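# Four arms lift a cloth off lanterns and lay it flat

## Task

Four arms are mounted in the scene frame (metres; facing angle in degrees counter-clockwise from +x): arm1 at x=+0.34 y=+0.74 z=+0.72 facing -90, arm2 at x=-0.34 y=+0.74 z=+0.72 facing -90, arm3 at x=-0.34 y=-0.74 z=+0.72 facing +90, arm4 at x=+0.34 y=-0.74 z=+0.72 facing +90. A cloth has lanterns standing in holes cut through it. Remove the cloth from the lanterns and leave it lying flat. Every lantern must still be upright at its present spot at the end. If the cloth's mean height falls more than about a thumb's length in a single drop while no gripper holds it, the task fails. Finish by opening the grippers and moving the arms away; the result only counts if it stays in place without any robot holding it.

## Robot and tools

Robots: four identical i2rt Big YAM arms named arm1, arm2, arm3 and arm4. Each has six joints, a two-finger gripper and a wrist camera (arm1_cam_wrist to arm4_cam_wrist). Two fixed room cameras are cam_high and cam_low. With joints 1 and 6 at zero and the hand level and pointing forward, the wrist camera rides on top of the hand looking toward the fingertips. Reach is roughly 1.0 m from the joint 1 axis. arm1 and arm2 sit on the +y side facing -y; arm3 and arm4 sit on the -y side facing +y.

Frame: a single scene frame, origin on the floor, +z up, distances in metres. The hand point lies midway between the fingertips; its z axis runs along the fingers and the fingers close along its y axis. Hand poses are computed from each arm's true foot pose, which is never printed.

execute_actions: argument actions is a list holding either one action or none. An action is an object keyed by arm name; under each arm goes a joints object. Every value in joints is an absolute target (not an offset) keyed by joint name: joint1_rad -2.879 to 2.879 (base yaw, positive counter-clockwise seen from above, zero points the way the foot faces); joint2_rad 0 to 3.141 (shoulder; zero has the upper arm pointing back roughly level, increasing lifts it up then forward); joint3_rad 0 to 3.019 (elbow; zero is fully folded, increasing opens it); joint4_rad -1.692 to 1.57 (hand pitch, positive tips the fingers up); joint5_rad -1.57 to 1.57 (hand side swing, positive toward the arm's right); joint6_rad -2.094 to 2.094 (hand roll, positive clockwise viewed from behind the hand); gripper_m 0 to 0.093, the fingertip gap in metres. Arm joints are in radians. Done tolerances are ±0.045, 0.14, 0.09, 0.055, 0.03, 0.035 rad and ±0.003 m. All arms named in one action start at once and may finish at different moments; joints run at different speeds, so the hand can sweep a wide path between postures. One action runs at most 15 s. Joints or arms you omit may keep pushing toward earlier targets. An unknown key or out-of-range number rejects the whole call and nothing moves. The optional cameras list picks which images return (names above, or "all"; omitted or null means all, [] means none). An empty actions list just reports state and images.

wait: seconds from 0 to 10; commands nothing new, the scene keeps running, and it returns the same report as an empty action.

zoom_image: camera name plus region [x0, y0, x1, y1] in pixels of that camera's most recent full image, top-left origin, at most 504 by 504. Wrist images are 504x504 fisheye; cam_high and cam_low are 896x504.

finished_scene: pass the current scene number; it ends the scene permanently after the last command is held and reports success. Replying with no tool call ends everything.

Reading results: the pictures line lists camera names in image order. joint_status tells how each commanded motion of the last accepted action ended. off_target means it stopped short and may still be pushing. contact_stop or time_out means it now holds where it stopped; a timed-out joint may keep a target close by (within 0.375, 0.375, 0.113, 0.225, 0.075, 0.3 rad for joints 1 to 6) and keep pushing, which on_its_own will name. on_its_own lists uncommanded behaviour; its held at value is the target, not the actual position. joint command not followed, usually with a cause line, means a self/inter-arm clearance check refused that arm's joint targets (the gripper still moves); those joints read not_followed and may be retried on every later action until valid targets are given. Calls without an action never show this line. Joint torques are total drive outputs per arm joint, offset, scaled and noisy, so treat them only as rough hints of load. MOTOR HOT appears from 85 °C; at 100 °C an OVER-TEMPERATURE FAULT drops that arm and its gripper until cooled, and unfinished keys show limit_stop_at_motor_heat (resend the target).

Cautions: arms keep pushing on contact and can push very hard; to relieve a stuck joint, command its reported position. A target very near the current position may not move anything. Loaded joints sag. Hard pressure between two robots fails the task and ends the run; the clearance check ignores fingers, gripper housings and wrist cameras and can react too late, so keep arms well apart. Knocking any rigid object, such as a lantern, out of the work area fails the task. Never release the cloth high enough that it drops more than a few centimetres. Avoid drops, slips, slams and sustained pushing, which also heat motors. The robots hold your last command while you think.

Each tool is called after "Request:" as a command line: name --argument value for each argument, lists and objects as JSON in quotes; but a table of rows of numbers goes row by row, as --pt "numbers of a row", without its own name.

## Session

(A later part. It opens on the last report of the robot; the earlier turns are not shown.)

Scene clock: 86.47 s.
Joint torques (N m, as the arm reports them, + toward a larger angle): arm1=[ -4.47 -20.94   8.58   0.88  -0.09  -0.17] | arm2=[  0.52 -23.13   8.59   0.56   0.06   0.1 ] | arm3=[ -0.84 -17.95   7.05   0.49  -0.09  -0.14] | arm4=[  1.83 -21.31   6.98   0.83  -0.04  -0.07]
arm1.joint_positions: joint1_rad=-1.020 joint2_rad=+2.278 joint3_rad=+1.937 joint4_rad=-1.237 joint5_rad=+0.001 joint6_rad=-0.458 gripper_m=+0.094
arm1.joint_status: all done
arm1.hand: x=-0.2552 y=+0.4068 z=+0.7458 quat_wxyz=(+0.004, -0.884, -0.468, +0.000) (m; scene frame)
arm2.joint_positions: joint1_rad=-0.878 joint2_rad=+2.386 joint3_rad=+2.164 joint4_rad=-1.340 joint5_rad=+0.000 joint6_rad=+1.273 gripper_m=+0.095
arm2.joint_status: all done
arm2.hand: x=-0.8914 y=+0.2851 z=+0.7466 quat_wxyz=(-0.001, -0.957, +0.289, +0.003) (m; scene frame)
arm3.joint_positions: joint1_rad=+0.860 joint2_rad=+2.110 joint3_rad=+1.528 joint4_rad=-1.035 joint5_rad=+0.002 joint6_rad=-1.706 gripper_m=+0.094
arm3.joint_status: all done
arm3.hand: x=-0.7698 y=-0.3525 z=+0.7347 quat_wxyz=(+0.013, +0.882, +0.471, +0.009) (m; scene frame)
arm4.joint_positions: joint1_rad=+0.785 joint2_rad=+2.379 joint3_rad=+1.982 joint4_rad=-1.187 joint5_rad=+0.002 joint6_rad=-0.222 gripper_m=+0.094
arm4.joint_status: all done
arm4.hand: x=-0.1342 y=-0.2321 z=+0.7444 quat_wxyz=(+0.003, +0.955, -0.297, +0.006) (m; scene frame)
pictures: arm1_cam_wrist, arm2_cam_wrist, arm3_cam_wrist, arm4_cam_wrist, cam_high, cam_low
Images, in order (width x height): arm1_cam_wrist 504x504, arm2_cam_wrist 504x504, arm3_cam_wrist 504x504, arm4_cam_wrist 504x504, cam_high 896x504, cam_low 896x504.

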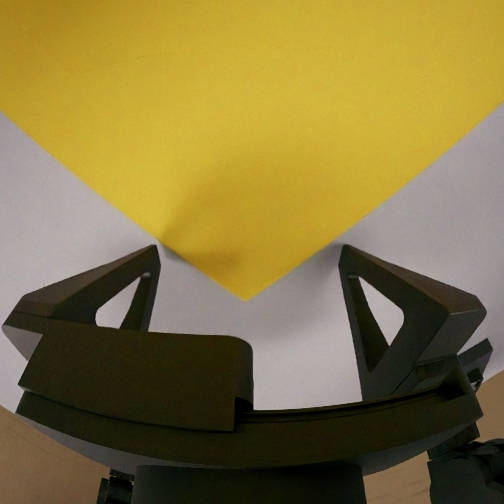

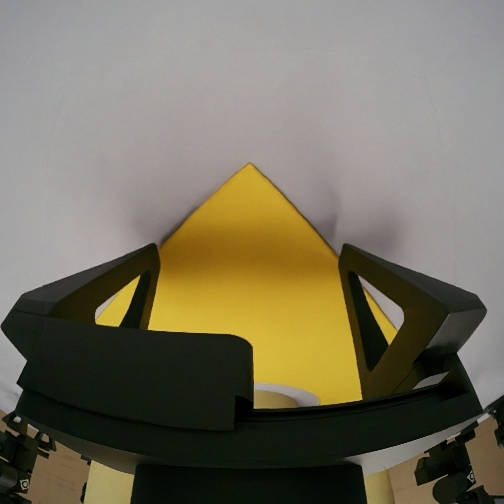

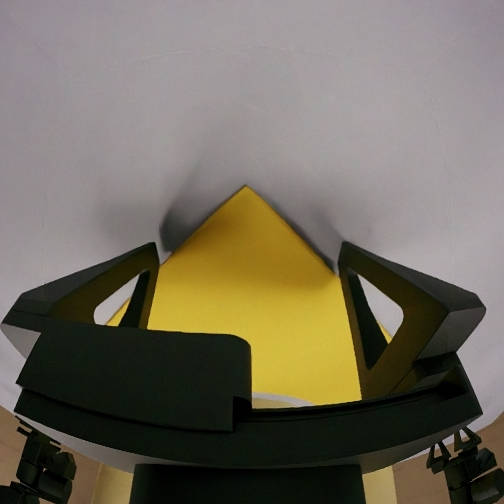

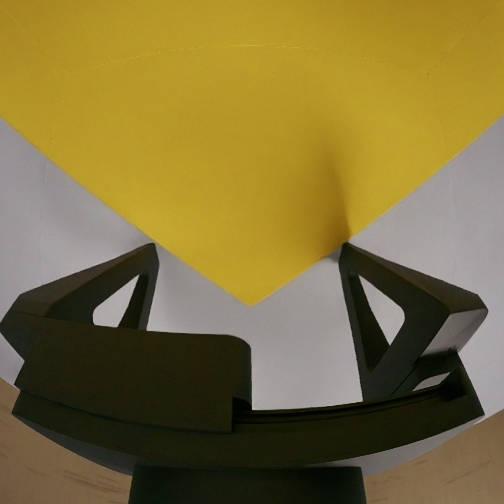

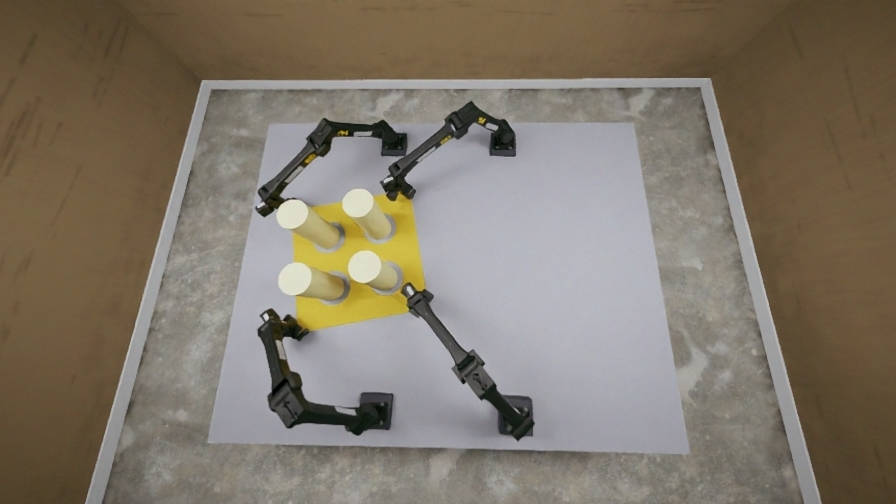

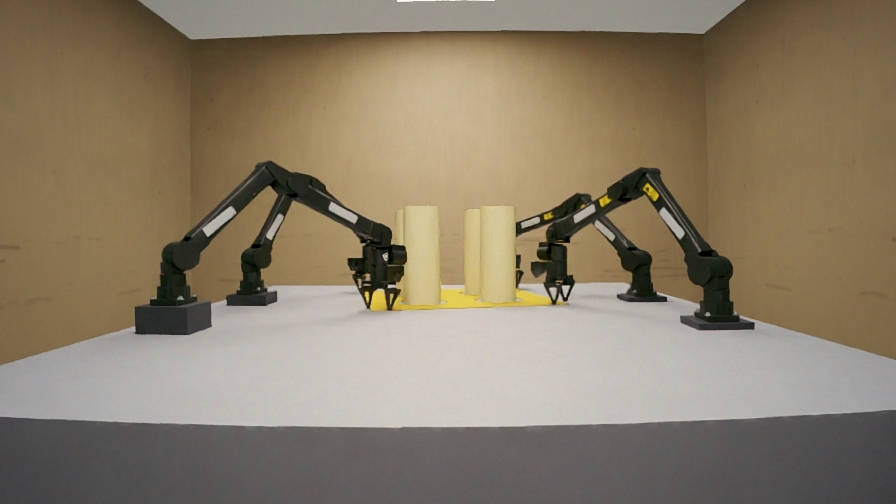

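Request:
execute_actions --actions '[{"arm1": {"joints": {"gripper_m": 0.035}}, "arm3": {"joints": {"joint2_rad": 2.128}}}]' --cameras '["arm1_cam_wrist", "arm3_cam_wrist", "cam_low"]'

Scene clock: 90.37 s.
Joint torques (N m, as the arm reports them, + toward a larger angle): arm1=[ -4.54 -20.99   8.6    0.83  -0.09  -0.17] | arm2=[  0.5  -23.49   8.43   0.55   0.06   0.11] | arm3=[ -0.77 -17.88   6.94   0.5   -0.09  -0.14] | arm4=[  1.8  -20.83   6.86   1.05  -0.04  -0.08]
arm1.joint_positions: joint1_rad=-1.020 joint2_rad=+2.278 joint3_rad=+1.937 joint4_rad=-1.237 joint5_rad=+0.001 joint6_rad=-0.459 gripper_m=+0.035
arm1.joint_status: all done
arm1.hand: x=-0.2552 y=+0.4068 z=+0.7458 quat_wxyz=(+0.004, -0.884, -0.468, +0.000) (m; scene frame)
arm2.joint_positions: joint1_rad=-0.878 joint2_rad=+2.386 joint3_rad=+2.164 joint4_rad=-1.340 joint5_rad=+0.000 joint6_rad=+1.273 gripper_m=+0.095
arm2.joint_status: not commanded
arm2.hand: x=-0.8914 y=+0.2851 z=+0.7466 quat_wxyz=(-0.001, -0.957, +0.289, +0.003) (m; scene frame)
arm3.joint_positions: joint1_rad=+0.860 joint2_rad=+2.110 joint3_rad=+1.528 joint4_rad=-1.035 joint5_rad=+0.002 joint6_rad=-1.706 gripper_m=+0.094
arm3.joint_status: all done
arm3.hand: x=-0.7698 y=-0.3525 z=+0.7347 quat_wxyz=(+0.013, +0.882, +0.471, +0.009) (m; scene frame)
arm4.joint_positions: joint1_rad=+0.785 joint2_rad=+2.379 joint3_rad=+1.982 joint4_rad=-1.187 joint5_rad=+0.002 joint6_rad=-0.222 gripper_m=+0.094
arm4.joint_status: not commanded
arm4.hand: x=-0.1342 y=-0.2321 z=+0.7444 quat_wxyz=(+0.003, +0.955, -0.297, +0.006) (m; scene frame)
pictures: arm1_cam_wrist, arm3_cam_wrist, cam_low
Images, in order (width x height): arm1_cam_wrist 504x504, arm3_cam_wrist 504x504, cam_low 896x504.

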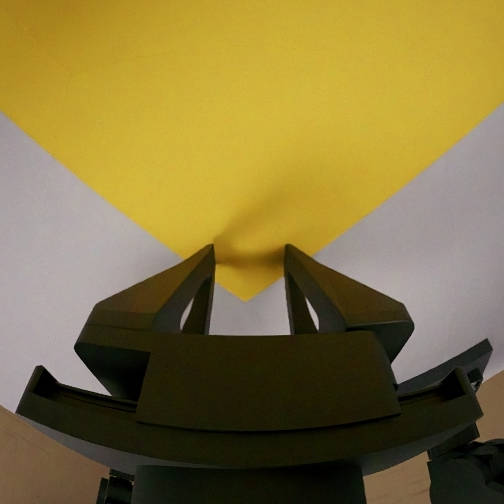

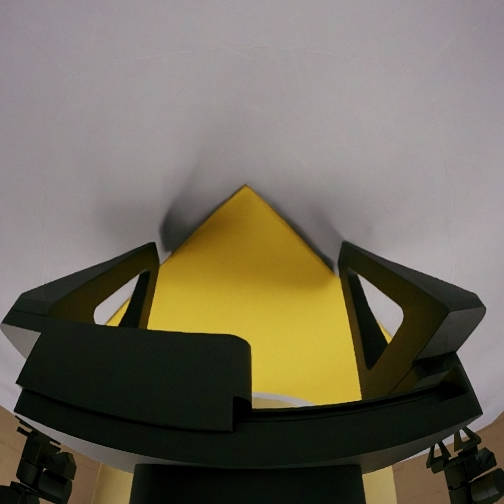

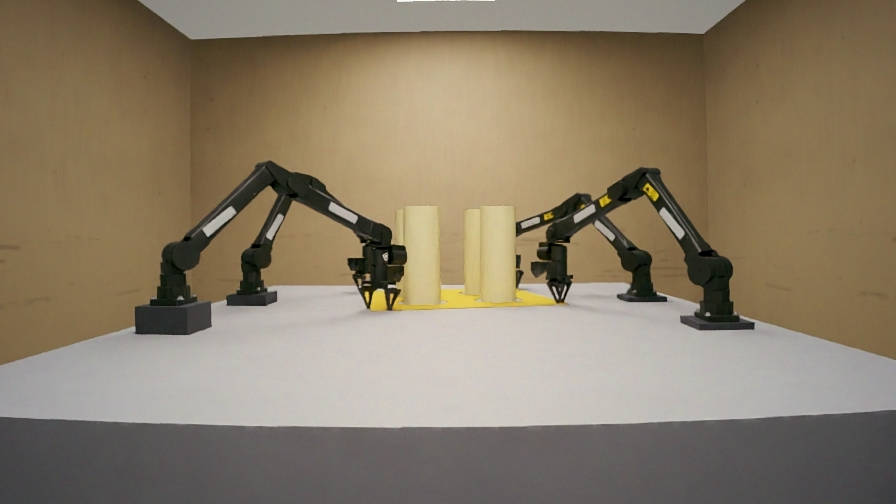

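Request:
zoom_image --camera "cam_low" --region '[530, 275, 590, 320]'

Request:
zoom_image --camera "arm1_cam_wrist" --region '[170, 190, 330, 320]'

Region (530, 275, 590, 320) of cam_low's 896x504 image, scaled by 8.400, with more detail than that image has; it fills the top 378 rows of this view, and the rest is white.

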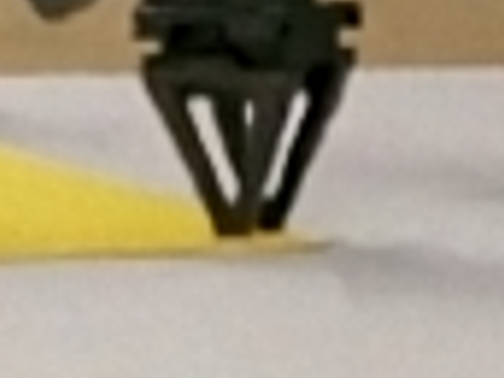

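Region (170, 190, 330, 320) of arm1_cam_wrist's 504x504 image, scaled by 3.150, with more detail than that image has; it fills the top 410 rows of this view, and the rest is white.

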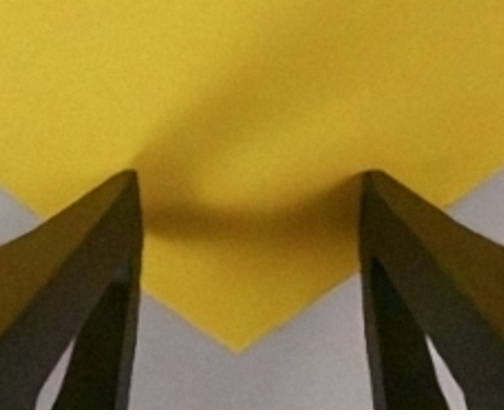

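Request:
execute_actions --actions '[{"arm1": {"joints": {"gripper_m": 0.093}}, "arm3": {"joints": {"joint2_rad": 2.14}}}]' --cameras '["arm3_cam_wrist"]'

Request:
execute_actions --actions '[{"arm1": {"joints": {"joint2_rad": 2.305}}, "arm2": {"joints": {"joint2_rad": 2.43}}, "arm4": {"joints": {"joint2_rad": 2.418}}}]' --cameras '["arm1_cam_wrist", "arm2_cam_wrist", "arm4_cam_wrist", "cam_low"]'

Scene clock: 92.73 s.
Joint torques (N m, as the arm reports them, + toward a larger angle): arm1=[ -4.52 -21.06   8.6    0.88  -0.08  -0.16] | arm2=[  0.56 -23.46   8.43   0.56   0.06   0.11] | arm3=[ -0.75 -17.1    6.95   0.48  -0.09  -0.15] | arm4=[  1.72 -20.91   6.87   1.01  -0.04  -0.08]
arm1.joint_positions: joint1_rad=-1.020 joint2_rad=+2.278 joint3_rad=+1.937 joint4_rad=-1.237 joint5_rad=+0.001 joint6_rad=-0.459 gripper_m=+0.093
arm1.joint_status: all done
arm1.hand: x=-0.2552 y=+0.4068 z=+0.7458 quat_wxyz=(+0.004, -0.884, -0.468, +0.000) (m; scene frame)
arm2.joint_positions: joint1_rad=-0.878 joint2_rad=+2.386 joint3_rad=+2.164 joint4_rad=-1.340 joint5_rad=+0.000 joint6_rad=+1.273 gripper_m=+0.095
arm2.joint_status: not commanded
arm2.hand: x=-0.8914 y=+0.2851 z=+0.7466 quat_wxyz=(-0.001, -0.957, +0.289, +0.003) (m; scene frame)
arm3.joint_positions: joint1_rad=+0.860 joint2_rad=+2.112 joint3_rad=+1.528 joint4_rad=-1.035 joint5_rad=+0.002 joint6_rad=-1.706 gripper_m=+0.094
arm3.joint_status: all done
arm3.hand: x=-0.7697 y=-0.3526 z=+0.7341 quat_wxyz=(+0.014, +0.882, +0.471, +0.010) (m; scene frame)
arm4.joint_positions: joint1_rad=+0.785 joint2_rad=+2.379 joint3_rad=+1.982 joint4_rad=-1.187 joint5_rad=+0.002 joint6_rad=-0.222 gripper_m=+0.094
arm4.joint_status: not commanded
arm4.hand: x=-0.1342 y=-0.2321 z=+0.7444 quat_wxyz=(+0.003, +0.955, -0.297, +0.006) (m; scene frame)
pictures: arm3_cam_wrist
Images, in order (width x height): arm3_cam_wrist 504x504.

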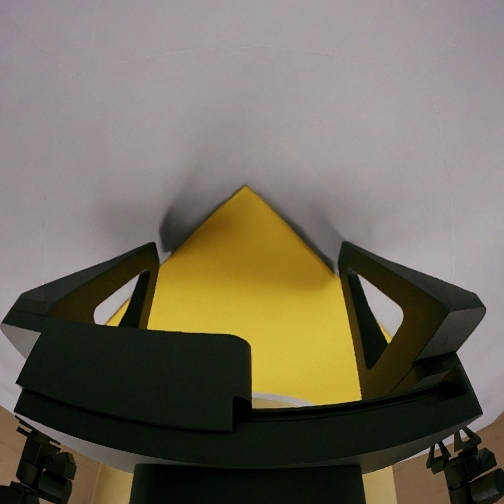

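Scene clock: 93.30 s.
Joint torques (N m, as the arm reports them, + toward a larger angle): arm1=[ -4.64 -19.94   8.54   0.75  -0.13  -0.14] | arm2=[  0.46 -21.93   8.4    0.49   0.07   0.11] | arm3=[ -0.8  -17.12   6.96   0.47  -0.09  -0.14] | arm4=[  1.66 -19.92   6.87   1.01  -0.04  -0.07]
arm1.joint_positions: joint1_rad=-1.018 joint2_rad=+2.284 joint3_rad=+1.937 joint4_rad=-1.235 joint5_rad=+0.002 joint6_rad=-0.460 gripper_m=+0.093
arm1.joint_status: all done
arm1.hand: x=-0.2545 y=+0.4062 z=+0.7416 quat_wxyz=(+0.004, -0.883, -0.469, -0.002) (m; scene frame)
arm2.joint_positions: joint1_rad=-0.878 joint2_rad=+2.392 joint3_rad=+2.164 joint4_rad=-1.338 joint5_rad=+0.000 joint6_rad=+1.273 gripper_m=+0.095
arm2.joint_status: all done
arm2.hand: x=-0.8911 y=+0.2854 z=+0.7424 quat_wxyz=(+0.001, -0.957, +0.289, +0.001) (m; scene frame)
arm3.joint_positions: joint1_rad=+0.860 joint2_rad=+2.112 joint3_rad=+1.528 joint4_rad=-1.035 joint5_rad=+0.002 joint6_rad=-1.706 gripper_m=+0.094
arm3.joint_status: not commanded
arm3.hand: x=-0.7697 y=-0.3526 z=+0.7341 quat_wxyz=(+0.014, +0.882, +0.471, +0.010) (m; scene frame)
arm4.joint_positions: joint1_rad=+0.785 joint2_rad=+2.379 joint3_rad=+1.982 joint4_rad=-1.187 joint5_rad=+0.002 joint6_rad=-0.222 gripper_m=+0.094
arm4.joint_status: all done
arm4.hand: x=-0.1342 y=-0.2321 z=+0.7444 quat_wxyz=(+0.003, +0.955, -0.297, +0.006) (m; scene frame)
pictures: arm1_cam_wrist, arm2_cam_wrist, arm4_cam_wrist, cam_low
Images, in order (width x height): arm1_cam_wrist 504x504, arm2_cam_wrist 504x504, arm4_cam_wrist 504x504, cam_low 896x504.

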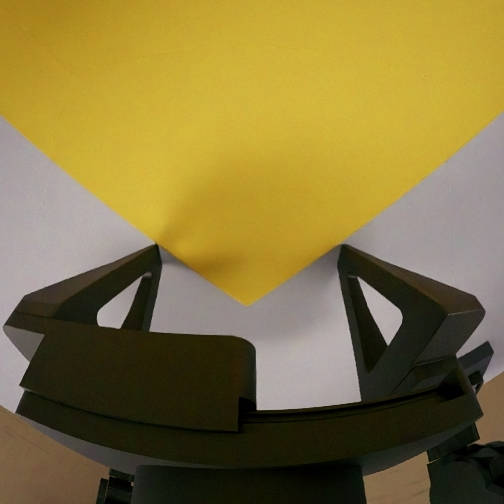

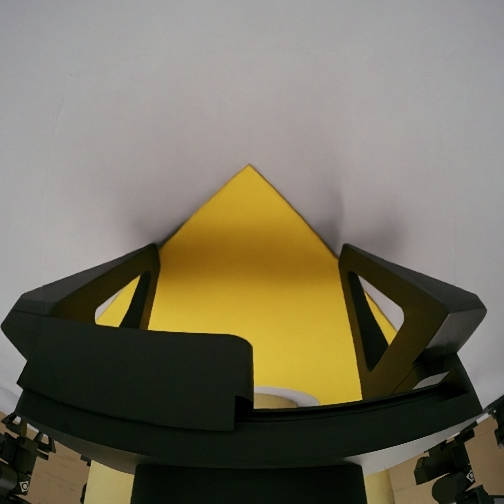

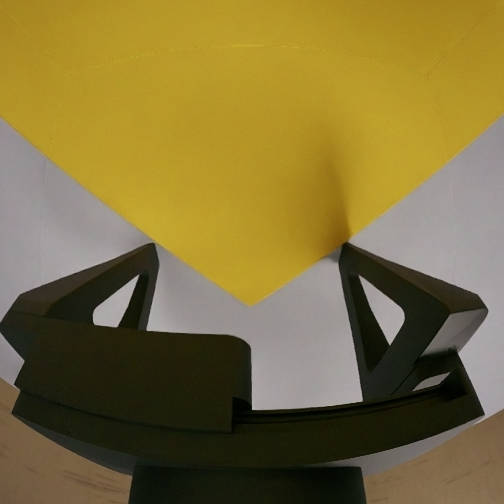

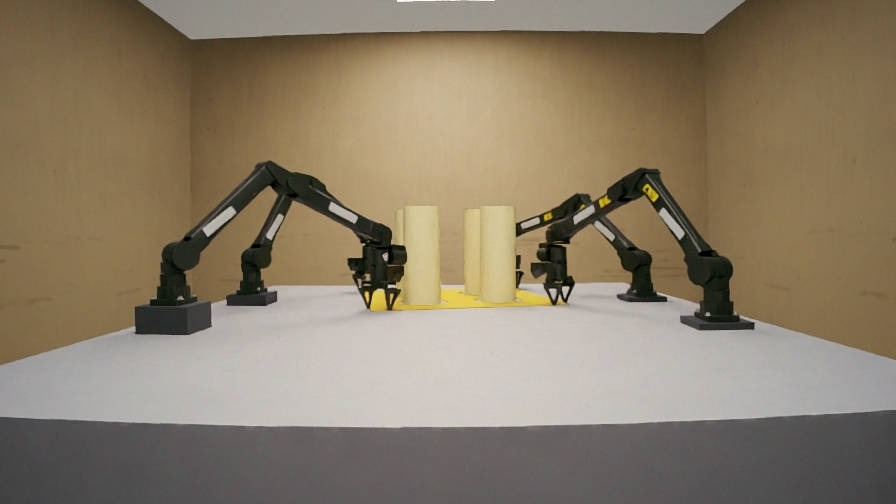

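Request:
execute_actions --actions '[{"arm1": {"joints": {"gripper_m": 0.04}}}]' --cameras '["arm1_cam_wrist", "cam_low"]'

Scene clock: 94.63 s.
Joint torques (N m, as the arm reports them, + toward a larger angle): arm1=[ -4.67 -20.03   8.59   0.72  -0.12  -0.16] | arm2=[  0.5  -22.56   8.42   0.46   0.06   0.1 ] | arm3=[ -0.77 -17.09   6.96   0.5   -0.09  -0.14] | arm4=[  1.83 -19.68   6.85   1.01  -0.04  -0.07]
arm1.joint_positions: joint1_rad=-1.018 joint2_rad=+2.284 joint3_rad=+1.937 joint4_rad=-1.234 joint5_rad=+0.002 joint6_rad=-0.460 gripper_m=+0.040
arm1.joint_status: all done
arm1.hand: x=-0.2547 y=+0.4060 z=+0.7416 quat_wxyz=(+0.004, -0.883, -0.469, -0.001) (m; scene frame)
arm2.joint_positions: joint1_rad=-0.878 joint2_rad=+2.392 joint3_rad=+2.164 joint4_rad=-1.338 joint5_rad=+0.000 joint6_rad=+1.273 gripper_m=+0.095
arm2.joint_status: not commanded
arm2.hand: x=-0.8911 y=+0.2854 z=+0.7424 quat_wxyz=(+0.001, -0.957, +0.289, +0.001) (m; scene frame)
arm3.joint_positions: joint1_rad=+0.860 joint2_rad=+2.112 joint3_rad=+1.528 joint4_rad=-1.035 joint5_rad=+0.002 joint6_rad=-1.706 gripper_m=+0.094
arm3.joint_status: not commanded
arm3.hand: x=-0.7697 y=-0.3526 z=+0.7341 quat_wxyz=(+0.014, +0.882, +0.471, +0.010) (m; scene frame)
arm4.joint_positions: joint1_rad=+0.785 joint2_rad=+2.379 joint3_rad=+1.982 joint4_rad=-1.187 joint5_rad=+0.002 joint6_rad=-0.222 gripper_m=+0.094
arm4.joint_status: not commanded
arm4.hand: x=-0.1342 y=-0.2321 z=+0.7444 quat_wxyz=(+0.003, +0.955, -0.297, +0.006) (m; scene frame)
pictures: arm1_cam_wrist, cam_low
Images, in order (width x height): arm1_cam_wrist 504x504, cam_low 896x504.

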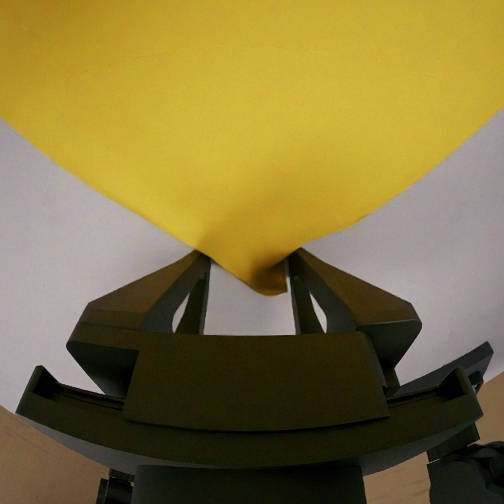

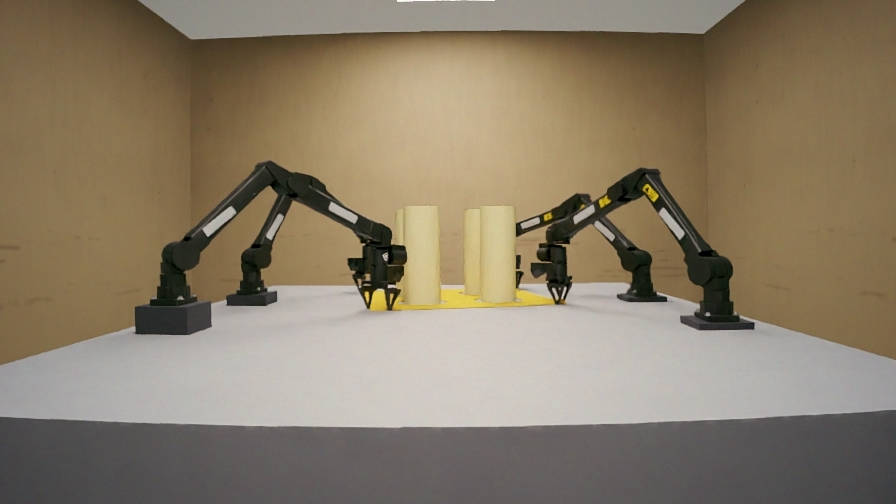

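Request:
zoom_image --camera "arm1_cam_wrist" --region '[160, 190, 360, 340]'

Request:
zoom_image --camera "cam_low" --region '[520, 270, 600, 320]'

Region (160, 190, 360, 340) of arm1_cam_wrist's 504x504 image, scaled by 2.520, with more detail than that image has; it fills the top 378 rows of this view, and the rest is white.

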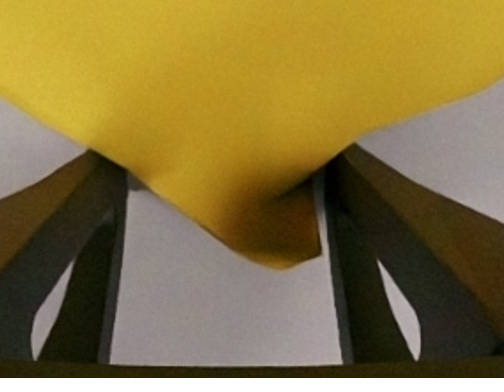

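Region (520, 270, 600, 320) of cam_low's 896x504 image, scaled by 6.300, with more detail than that image has; it fills the top 315 rows of this view, and the rest is white.

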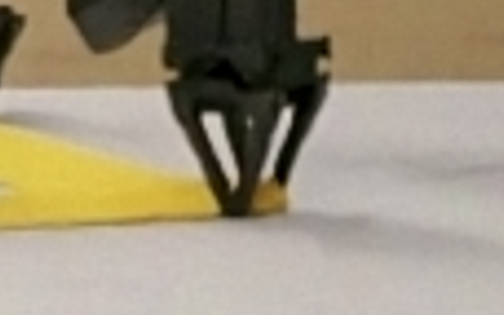

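Request:
execute_actions --actions '[{"arm1": {"joints": {"gripper_m": 0.0}}, "arm2": {"joints": {"gripper_m": 0.04}}, "arm3": {"joints": {"gripper_m": 0.04}}, "arm4": {"joints": {"gripper_m": 0.04}}}]'

Scene clock: 96.47 s.
Joint torques (N m, as the arm reports them, + toward a larger angle): arm1=[ -4.7  -20.06   8.56   0.74  -0.13  -0.15] | arm2=[  0.6  -22.75   8.42   0.34   0.07   0.1 ] | arm3=[ -0.79 -16.56   6.97   0.43  -0.09  -0.14] | arm4=[  1.87 -19.84   6.88   1.02  -0.04  -0.08]
arm1.joint_positions: joint1_rad=-1.018 joint2_rad=+2.285 joint3_rad=+1.937 joint4_rad=-1.234 joint5_rad=+0.002 joint6_rad=-0.460 gripper_m=+0.003
arm1.joint_status: gripper_m off_target (ended at +0.003, target +0.000)
arm1.hand: x=-0.2547 y=+0.4061 z=+0.7413 quat_wxyz=(+0.004, -0.883, -0.469, -0.001) (m; scene frame)
arm2.joint_positions: joint1_rad=-0.878 joint2_rad=+2.392 joint3_rad=+2.164 joint4_rad=-1.335 joint5_rad=+0.000 joint6_rad=+1.273 gripper_m=+0.040
arm2.joint_status: all done
arm2.hand: x=-0.8917 y=+0.2849 z=+0.7424 quat_wxyz=(-0.001, -0.957, +0.289, +0.002) (m; scene frame)
arm3.joint_positions: joint1_rad=+0.860 joint2_rad=+2.113 joint3_rad=+1.528 joint4_rad=-1.033 joint5_rad=+0.002 joint6_rad=-1.707 gripper_m=+0.040
arm3.joint_status: all done
arm3.hand: x=-0.7699 y=-0.3524 z=+0.7334 quat_wxyz=(+0.014, +0.882, +0.471, +0.010) (m; scene frame)
arm4.joint_positions: joint1_rad=+0.785 joint2_rad=+2.380 joint3_rad=+1.982 joint4_rad=-1.187 joint5_rad=+0.002 joint6_rad=-0.222 gripper_m=+0.040
arm4.joint_status: all done
arm4.hand: x=-0.1341 y=-0.2322 z=+0.7439 quat_wxyz=(+0.003, +0.955, -0.297, +0.007) (m; scene frame)
pictures: arm1_cam_wrist, arm2_cam_wrist, arm3_cam_wrist, arm4_cam_wrist, cam_high, cam_low
Images, in order (width x height): arm1_cam_wrist 504x504, arm2_cam_wrist 504x504, arm3_cam_wrist 504x504, arm4_cam_wrist 504x504, cam_high 896x504, cam_low 896x504.

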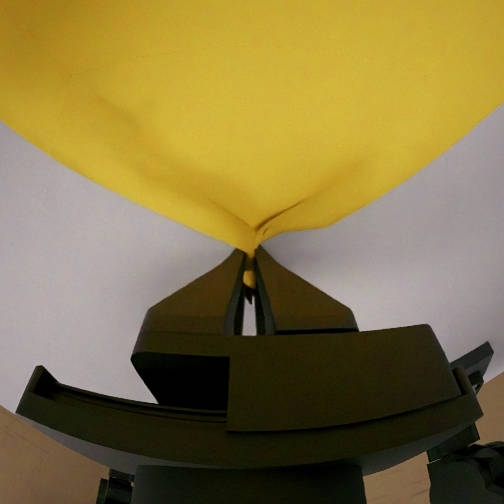

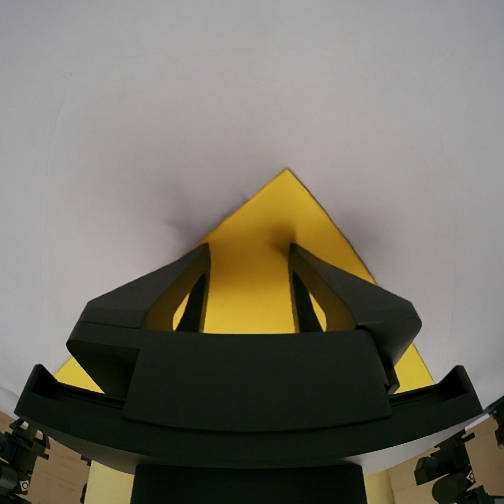

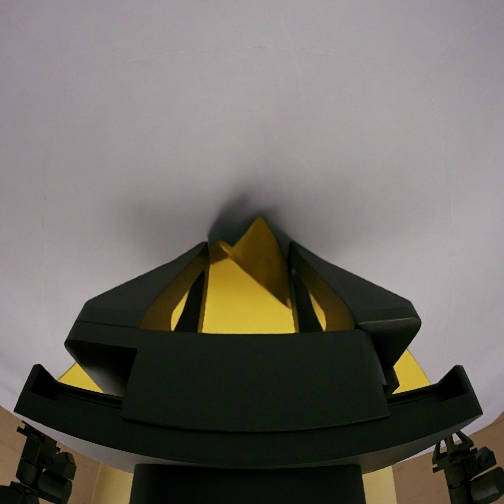

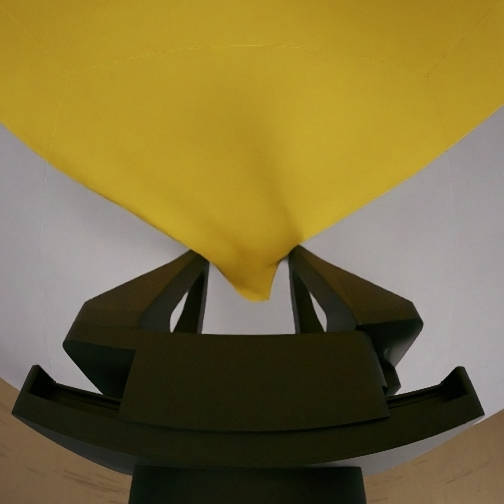

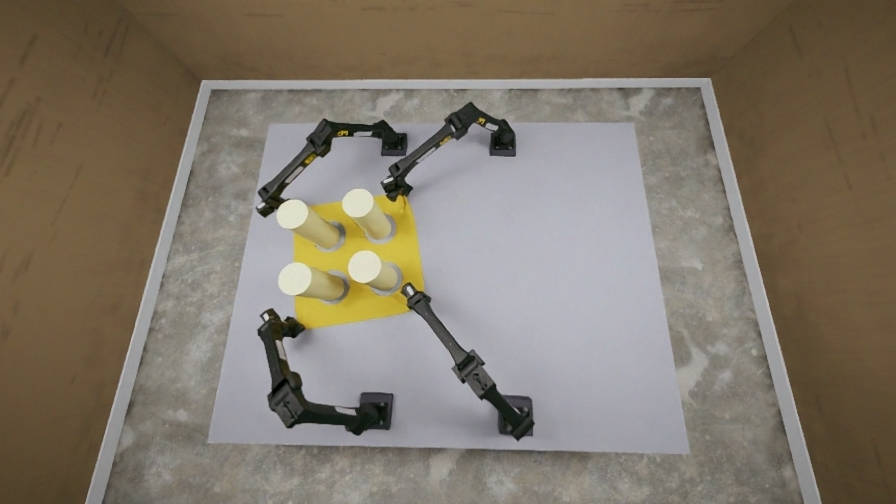

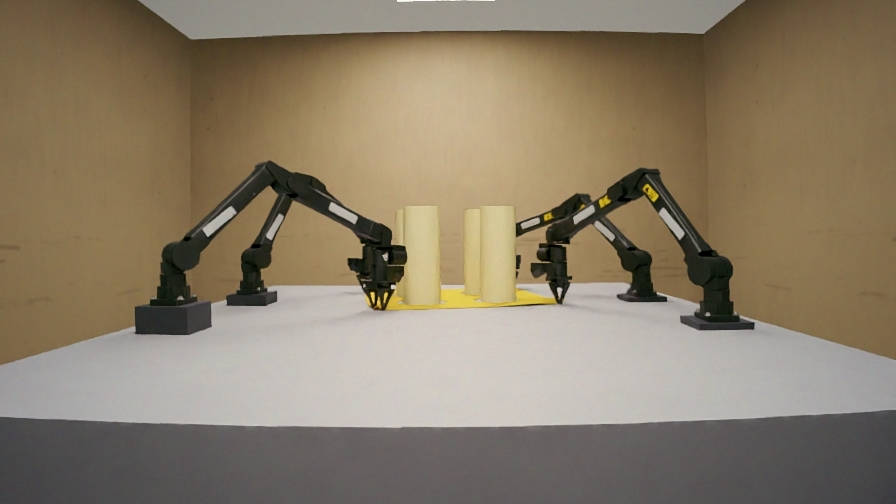

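Request:
zoom_image --camera "arm2_cam_wrist" --region '[140, 140, 380, 340]'

Request:
zoom_image --camera "arm3_cam_wrist" --region '[160, 180, 360, 340]'

Request:
zoom_image --camera "arm1_cam_wrist" --region '[180, 180, 340, 330]'

Region (140, 140, 380, 340) of arm2_cam_wrist's 504x504 image, scaled by 2.100, with more detail than that image has.

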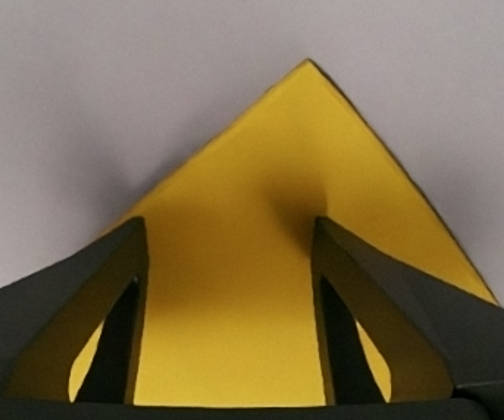

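Region (160, 180, 360, 340) of arm3_cam_wrist's 504x504 image, scaled by 2.520, with more detail than that image has; it fills the top 403 rows of this view, and the rest is white.

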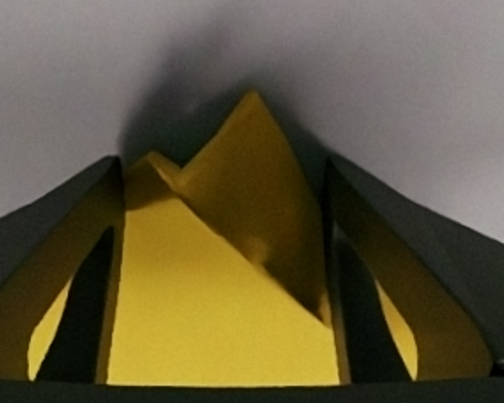

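Region (180, 180, 340, 330) of arm1_cam_wrist's 504x504 image, scaled by 3.150, with more detail than that image has; it fills the top 472 rows of this view, and the rest is white.

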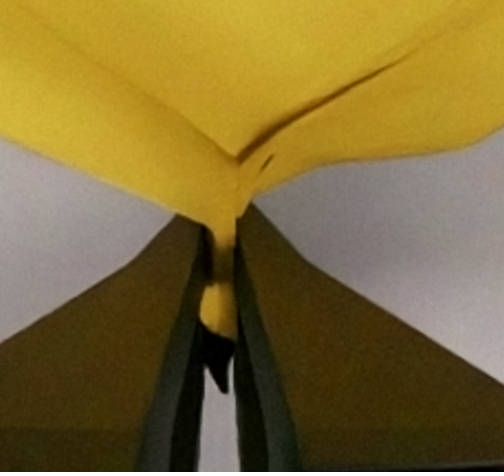

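Request:
zoom_image --camera "cam_high" --region '[240, 170, 450, 350]'

Region (240, 170, 450, 350) of cam_high's 896x504 image, scaled by 2.400, with more detail than that image has; it fills the top 432 rows of this view, and the rest is white.

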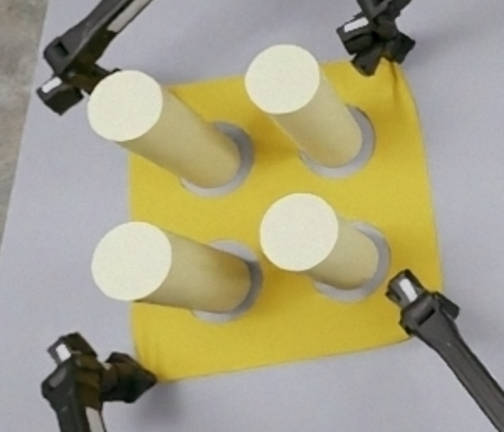

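Request:
execute_actions --actions '[{"arm2": {"joints": {"joint2_rad": 2.33}}, "arm3": {"joints": {"gripper_m": 0.0}}, "arm4": {"joints": {"gripper_m": 0.0}}}]' --cameras '["arm2_cam_wrist", "arm3_cam_wrist", "arm4_cam_wrist"]'

Request:
execute_actions --actions '[{"arm2": {"joints": {"gripper_m": 0.093}}}]' --cameras '["arm2_cam_wrist", "cam_high"]'

Scene clock: 100.57 s.
Joint torques (N m, as the arm reports them, + toward a larger angle): arm1=[ -4.52 -19.95   8.48   0.69  -0.12  -0.15] | arm2=[  0.71 -28.54   8.61   0.41   0.07   0.1 ] | arm3=[ -1.07 -17.11   6.96   0.41  -0.08  -0.11] | arm4=[  1.64 -19.87   6.87   1.01  -0.05  -0.08]
arm1.joint_positions: joint1_rad=-1.018 joint2_rad=+2.285 joint3_rad=+1.937 joint4_rad=-1.234 joint5_rad=+0.002 joint6_rad=-0.460 gripper_m=+0.003
arm1.joint_status: not commanded
arm1.hand: x=-0.2547 y=+0.4061 z=+0.7413 quat_wxyz=(+0.004, -0.883, -0.469, -0.001) (m; scene frame)
arm2.joint_positions: joint1_rad=-0.878 joint2_rad=+2.364 joint3_rad=+2.164 joint4_rad=-1.335 joint5_rad=+0.000 joint6_rad=+1.273 gripper_m=+0.040
arm2.joint_status: all done
arm2.hand: x=-0.8942 y=+0.2827 z=+0.7621 quat_wxyz=(-0.012, -0.957, +0.289, +0.010) (m; scene frame)
arm3.joint_positions: joint1_rad=+0.860 joint2_rad=+2.113 joint3_rad=+1.528 joint4_rad=-1.033 joint5_rad=+0.002 joint6_rad=-1.709 gripper_m=+0.002
arm3.joint_status: all done
arm3.hand: x=-0.7699 y=-0.3524 z=+0.7334 quat_wxyz=(+0.014, +0.882, +0.472, +0.009) (m; scene frame)
arm4.joint_positions: joint1_rad=+0.785 joint2_rad=+2.381 joint3_rad=+1.982 joint4_rad=-1.187 joint5_rad=+0.002 joint6_rad=-0.222 gripper_m=+0.003
arm4.joint_status: all done
arm4.hand: x=-0.1340 y=-0.2323 z=+0.7434 quat_wxyz=(+0.003, +0.955, -0.297, +0.007) (m; scene frame)
pictures: arm2_cam_wrist, arm3_cam_wrist, arm4_cam_wrist
Images, in order (width x height): arm2_cam_wrist 504x504, arm3_cam_wrist 504x504, arm4_cam_wrist 504x504.

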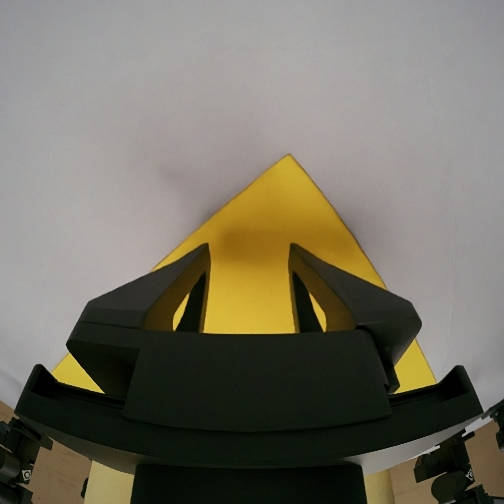

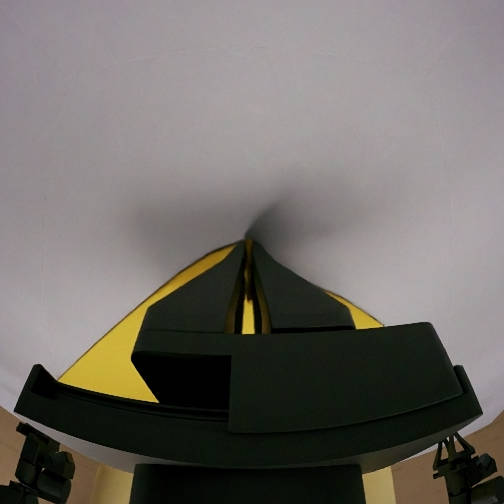

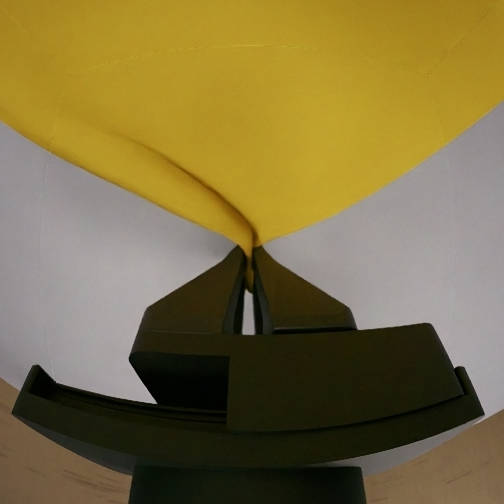

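Scene clock: 101.17 s.
Joint torques (N m, as the arm reports them, + toward a larger angle): arm1=[ -4.6  -20.16   8.52   0.78  -0.11  -0.16] | arm2=[  0.53 -28.87   8.57   0.39   0.07   0.1 ] | arm3=[ -0.8  -17.13   6.95   0.41  -0.08  -0.11] | arm4=[  1.92 -19.98   6.85   1.01  -0.04  -0.09]
arm1.joint_positions: joint1_rad=-1.018 joint2_rad=+2.285 joint3_rad=+1.937 joint4_rad=-1.234 joint5_rad=+0.002 joint6_rad=-0.460 gripper_m=+0.003
arm1.joint_status: not commanded
arm1.hand: x=-0.2547 y=+0.4061 z=+0.7413 quat_wxyz=(+0.004, -0.883, -0.469, -0.001) (m; scene frame)
arm2.joint_positions: joint1_rad=-0.878 joint2_rad=+2.364 joint3_rad=+2.164 joint4_rad=-1.335 joint5_rad=+0.000 joint6_rad=+1.273 gripper_m=+0.093
arm2.joint_status: all done
arm2.hand: x=-0.8942 y=+0.2827 z=+0.7621 quat_wxyz=(-0.012, -0.957, +0.289, +0.010) (m; scene frame)
arm3.joint_positions: joint1_rad=+0.860 joint2_rad=+2.113 joint3_rad=+1.528 joint4_rad=-1.033 joint5_rad=+0.002 joint6_rad=-1.709 gripper_m=+0.002
arm3.joint_status: not commanded
arm3.hand: x=-0.7699 y=-0.3524 z=+0.7334 quat_wxyz=(+0.014, +0.882, +0.472, +0.009) (m; scene frame)
arm4.joint_positions: joint1_rad=+0.785 joint2_rad=+2.381 joint3_rad=+1.982 joint4_rad=-1.187 joint5_rad=+0.002 joint6_rad=-0.222 gripper_m=+0.003
arm4.joint_status: not commanded
arm4.hand: x=-0.1340 y=-0.2323 z=+0.7434 quat_wxyz=(+0.003, +0.955, -0.297, +0.007) (m; scene frame)
pictures: arm2_cam_wrist, cam_high
Images, in order (width x height): arm2_cam_wrist 504x504, cam_high 896x504.

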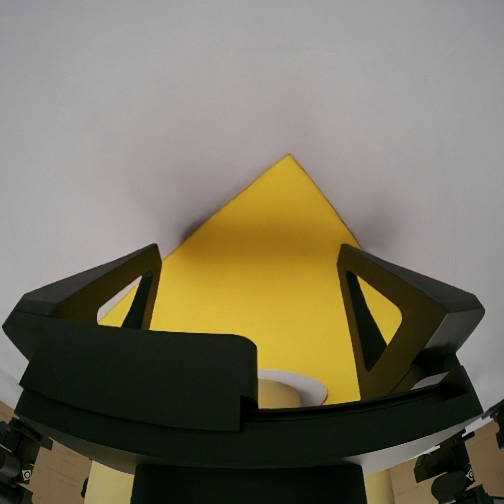

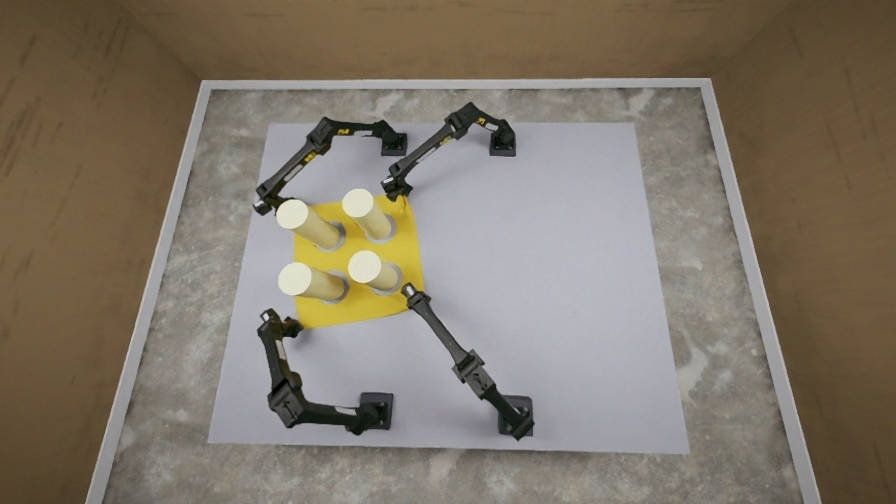

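I'll check the current state and images before continuing.

Request:
execute_actions --actions '[]'

Scene clock: 104.27 s.
Joint torques (N m, as the arm reports them, + toward a larger angle): arm1=[ -4.61 -20.1    8.56   0.72  -0.13  -0.14] | arm2=[  0.49 -28.71   8.52   0.4    0.07   0.1 ] | arm3=[ -0.8  -17.2    6.96   0.43  -0.08  -0.11] | arm4=[  1.75 -19.89   6.85   1.    -0.04  -0.08]
arm1.joint_positions: joint1_rad=-1.018 joint2_rad=+2.285 joint3_rad=+1.937 joint4_rad=-1.234 joint5_rad=+0.002 joint6_rad=-0.460 gripper_m=+0.003
arm1.joint_status: not commanded
arm1.hand: x=-0.2547 y=+0.4061 z=+0.7413 quat_wxyz=(+0.004, -0.883, -0.469, -0.001) (m; scene frame)
arm2.joint_positions: joint1_rad=-0.878 joint2_rad=+2.364 joint3_rad=+2.164 joint4_rad=-1.335 joint5_rad=+0.000 joint6_rad=+1.273 gripper_m=+0.093
arm2.joint_status: all done
arm2.hand: x=-0.8942 y=+0.2827 z=+0.7621 quat_wxyz=(-0.012, -0.957, +0.289, +0.010) (m; scene frame)
arm3.joint_positions: joint1_rad=+0.860 joint2_rad=+2.113 joint3_rad=+1.528 joint4_rad=-1.033 joint5_rad=+0.002 joint6_rad=-1.709 gripper_m=+0.002
arm3.joint_status: not commanded
arm3.hand: x=-0.7699 y=-0.3524 z=+0.7334 quat_wxyz=(+0.014, +0.882, +0.472, +0.009) (m; scene frame)
arm4.joint_positions: joint1_rad=+0.785 joint2_rad=+2.381 joint3_rad=+1.982 joint4_rad=-1.187 joint5_rad=+0.002 joint6_rad=-0.222 gripper_m=+0.003
arm4.joint_status: not commanded
arm4.hand: x=-0.1340 y=-0.2323 z=+0.7434 quat_wxyz=(+0.003, +0.955, -0.297, +0.007) (m; scene frame)
pictures: arm1_cam_wrist, arm2_cam_wrist, arm3_cam_wrist, arm4_cam_wrist, cam_high, cam_low
Images, in order (width x height): arm1_cam_wrist 504x504, arm2_cam_wrist 504x504, arm3_cam_wrist 504x504, arm4_cam_wrist 504x504, cam_high 896x504, cam_low 896x504.

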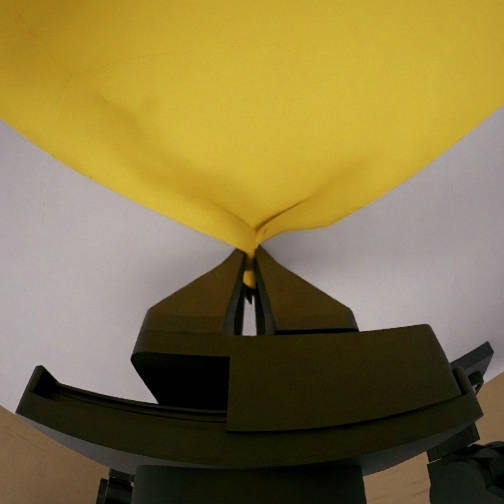

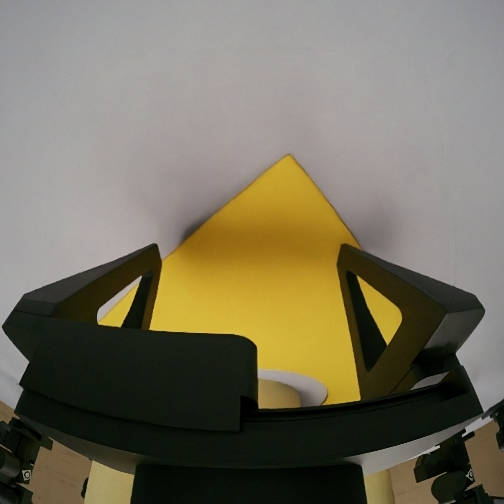

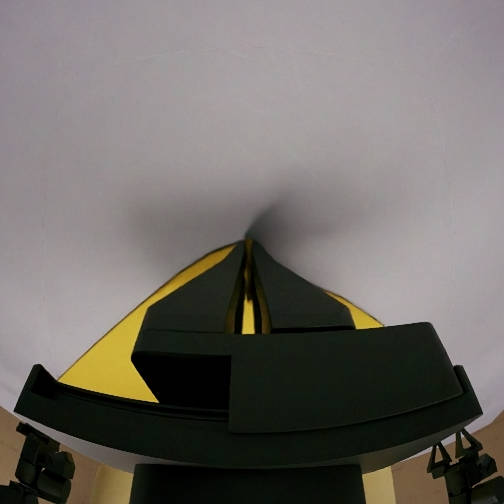

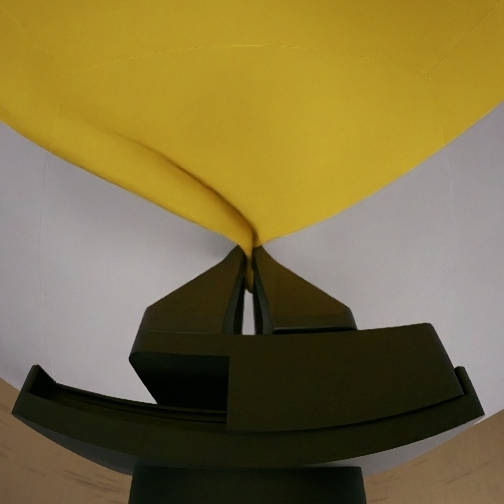

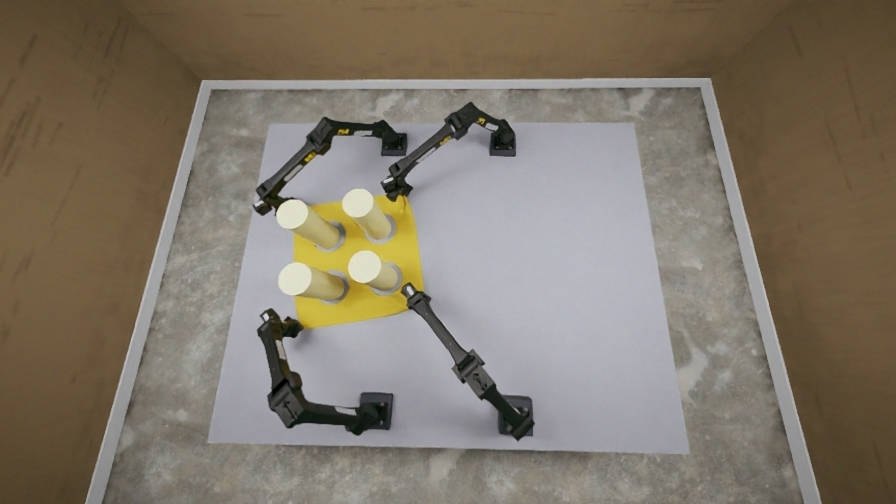

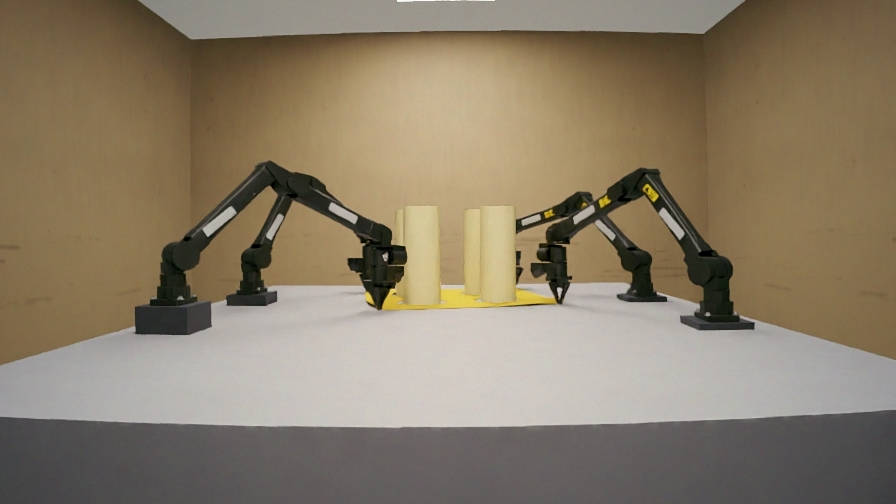

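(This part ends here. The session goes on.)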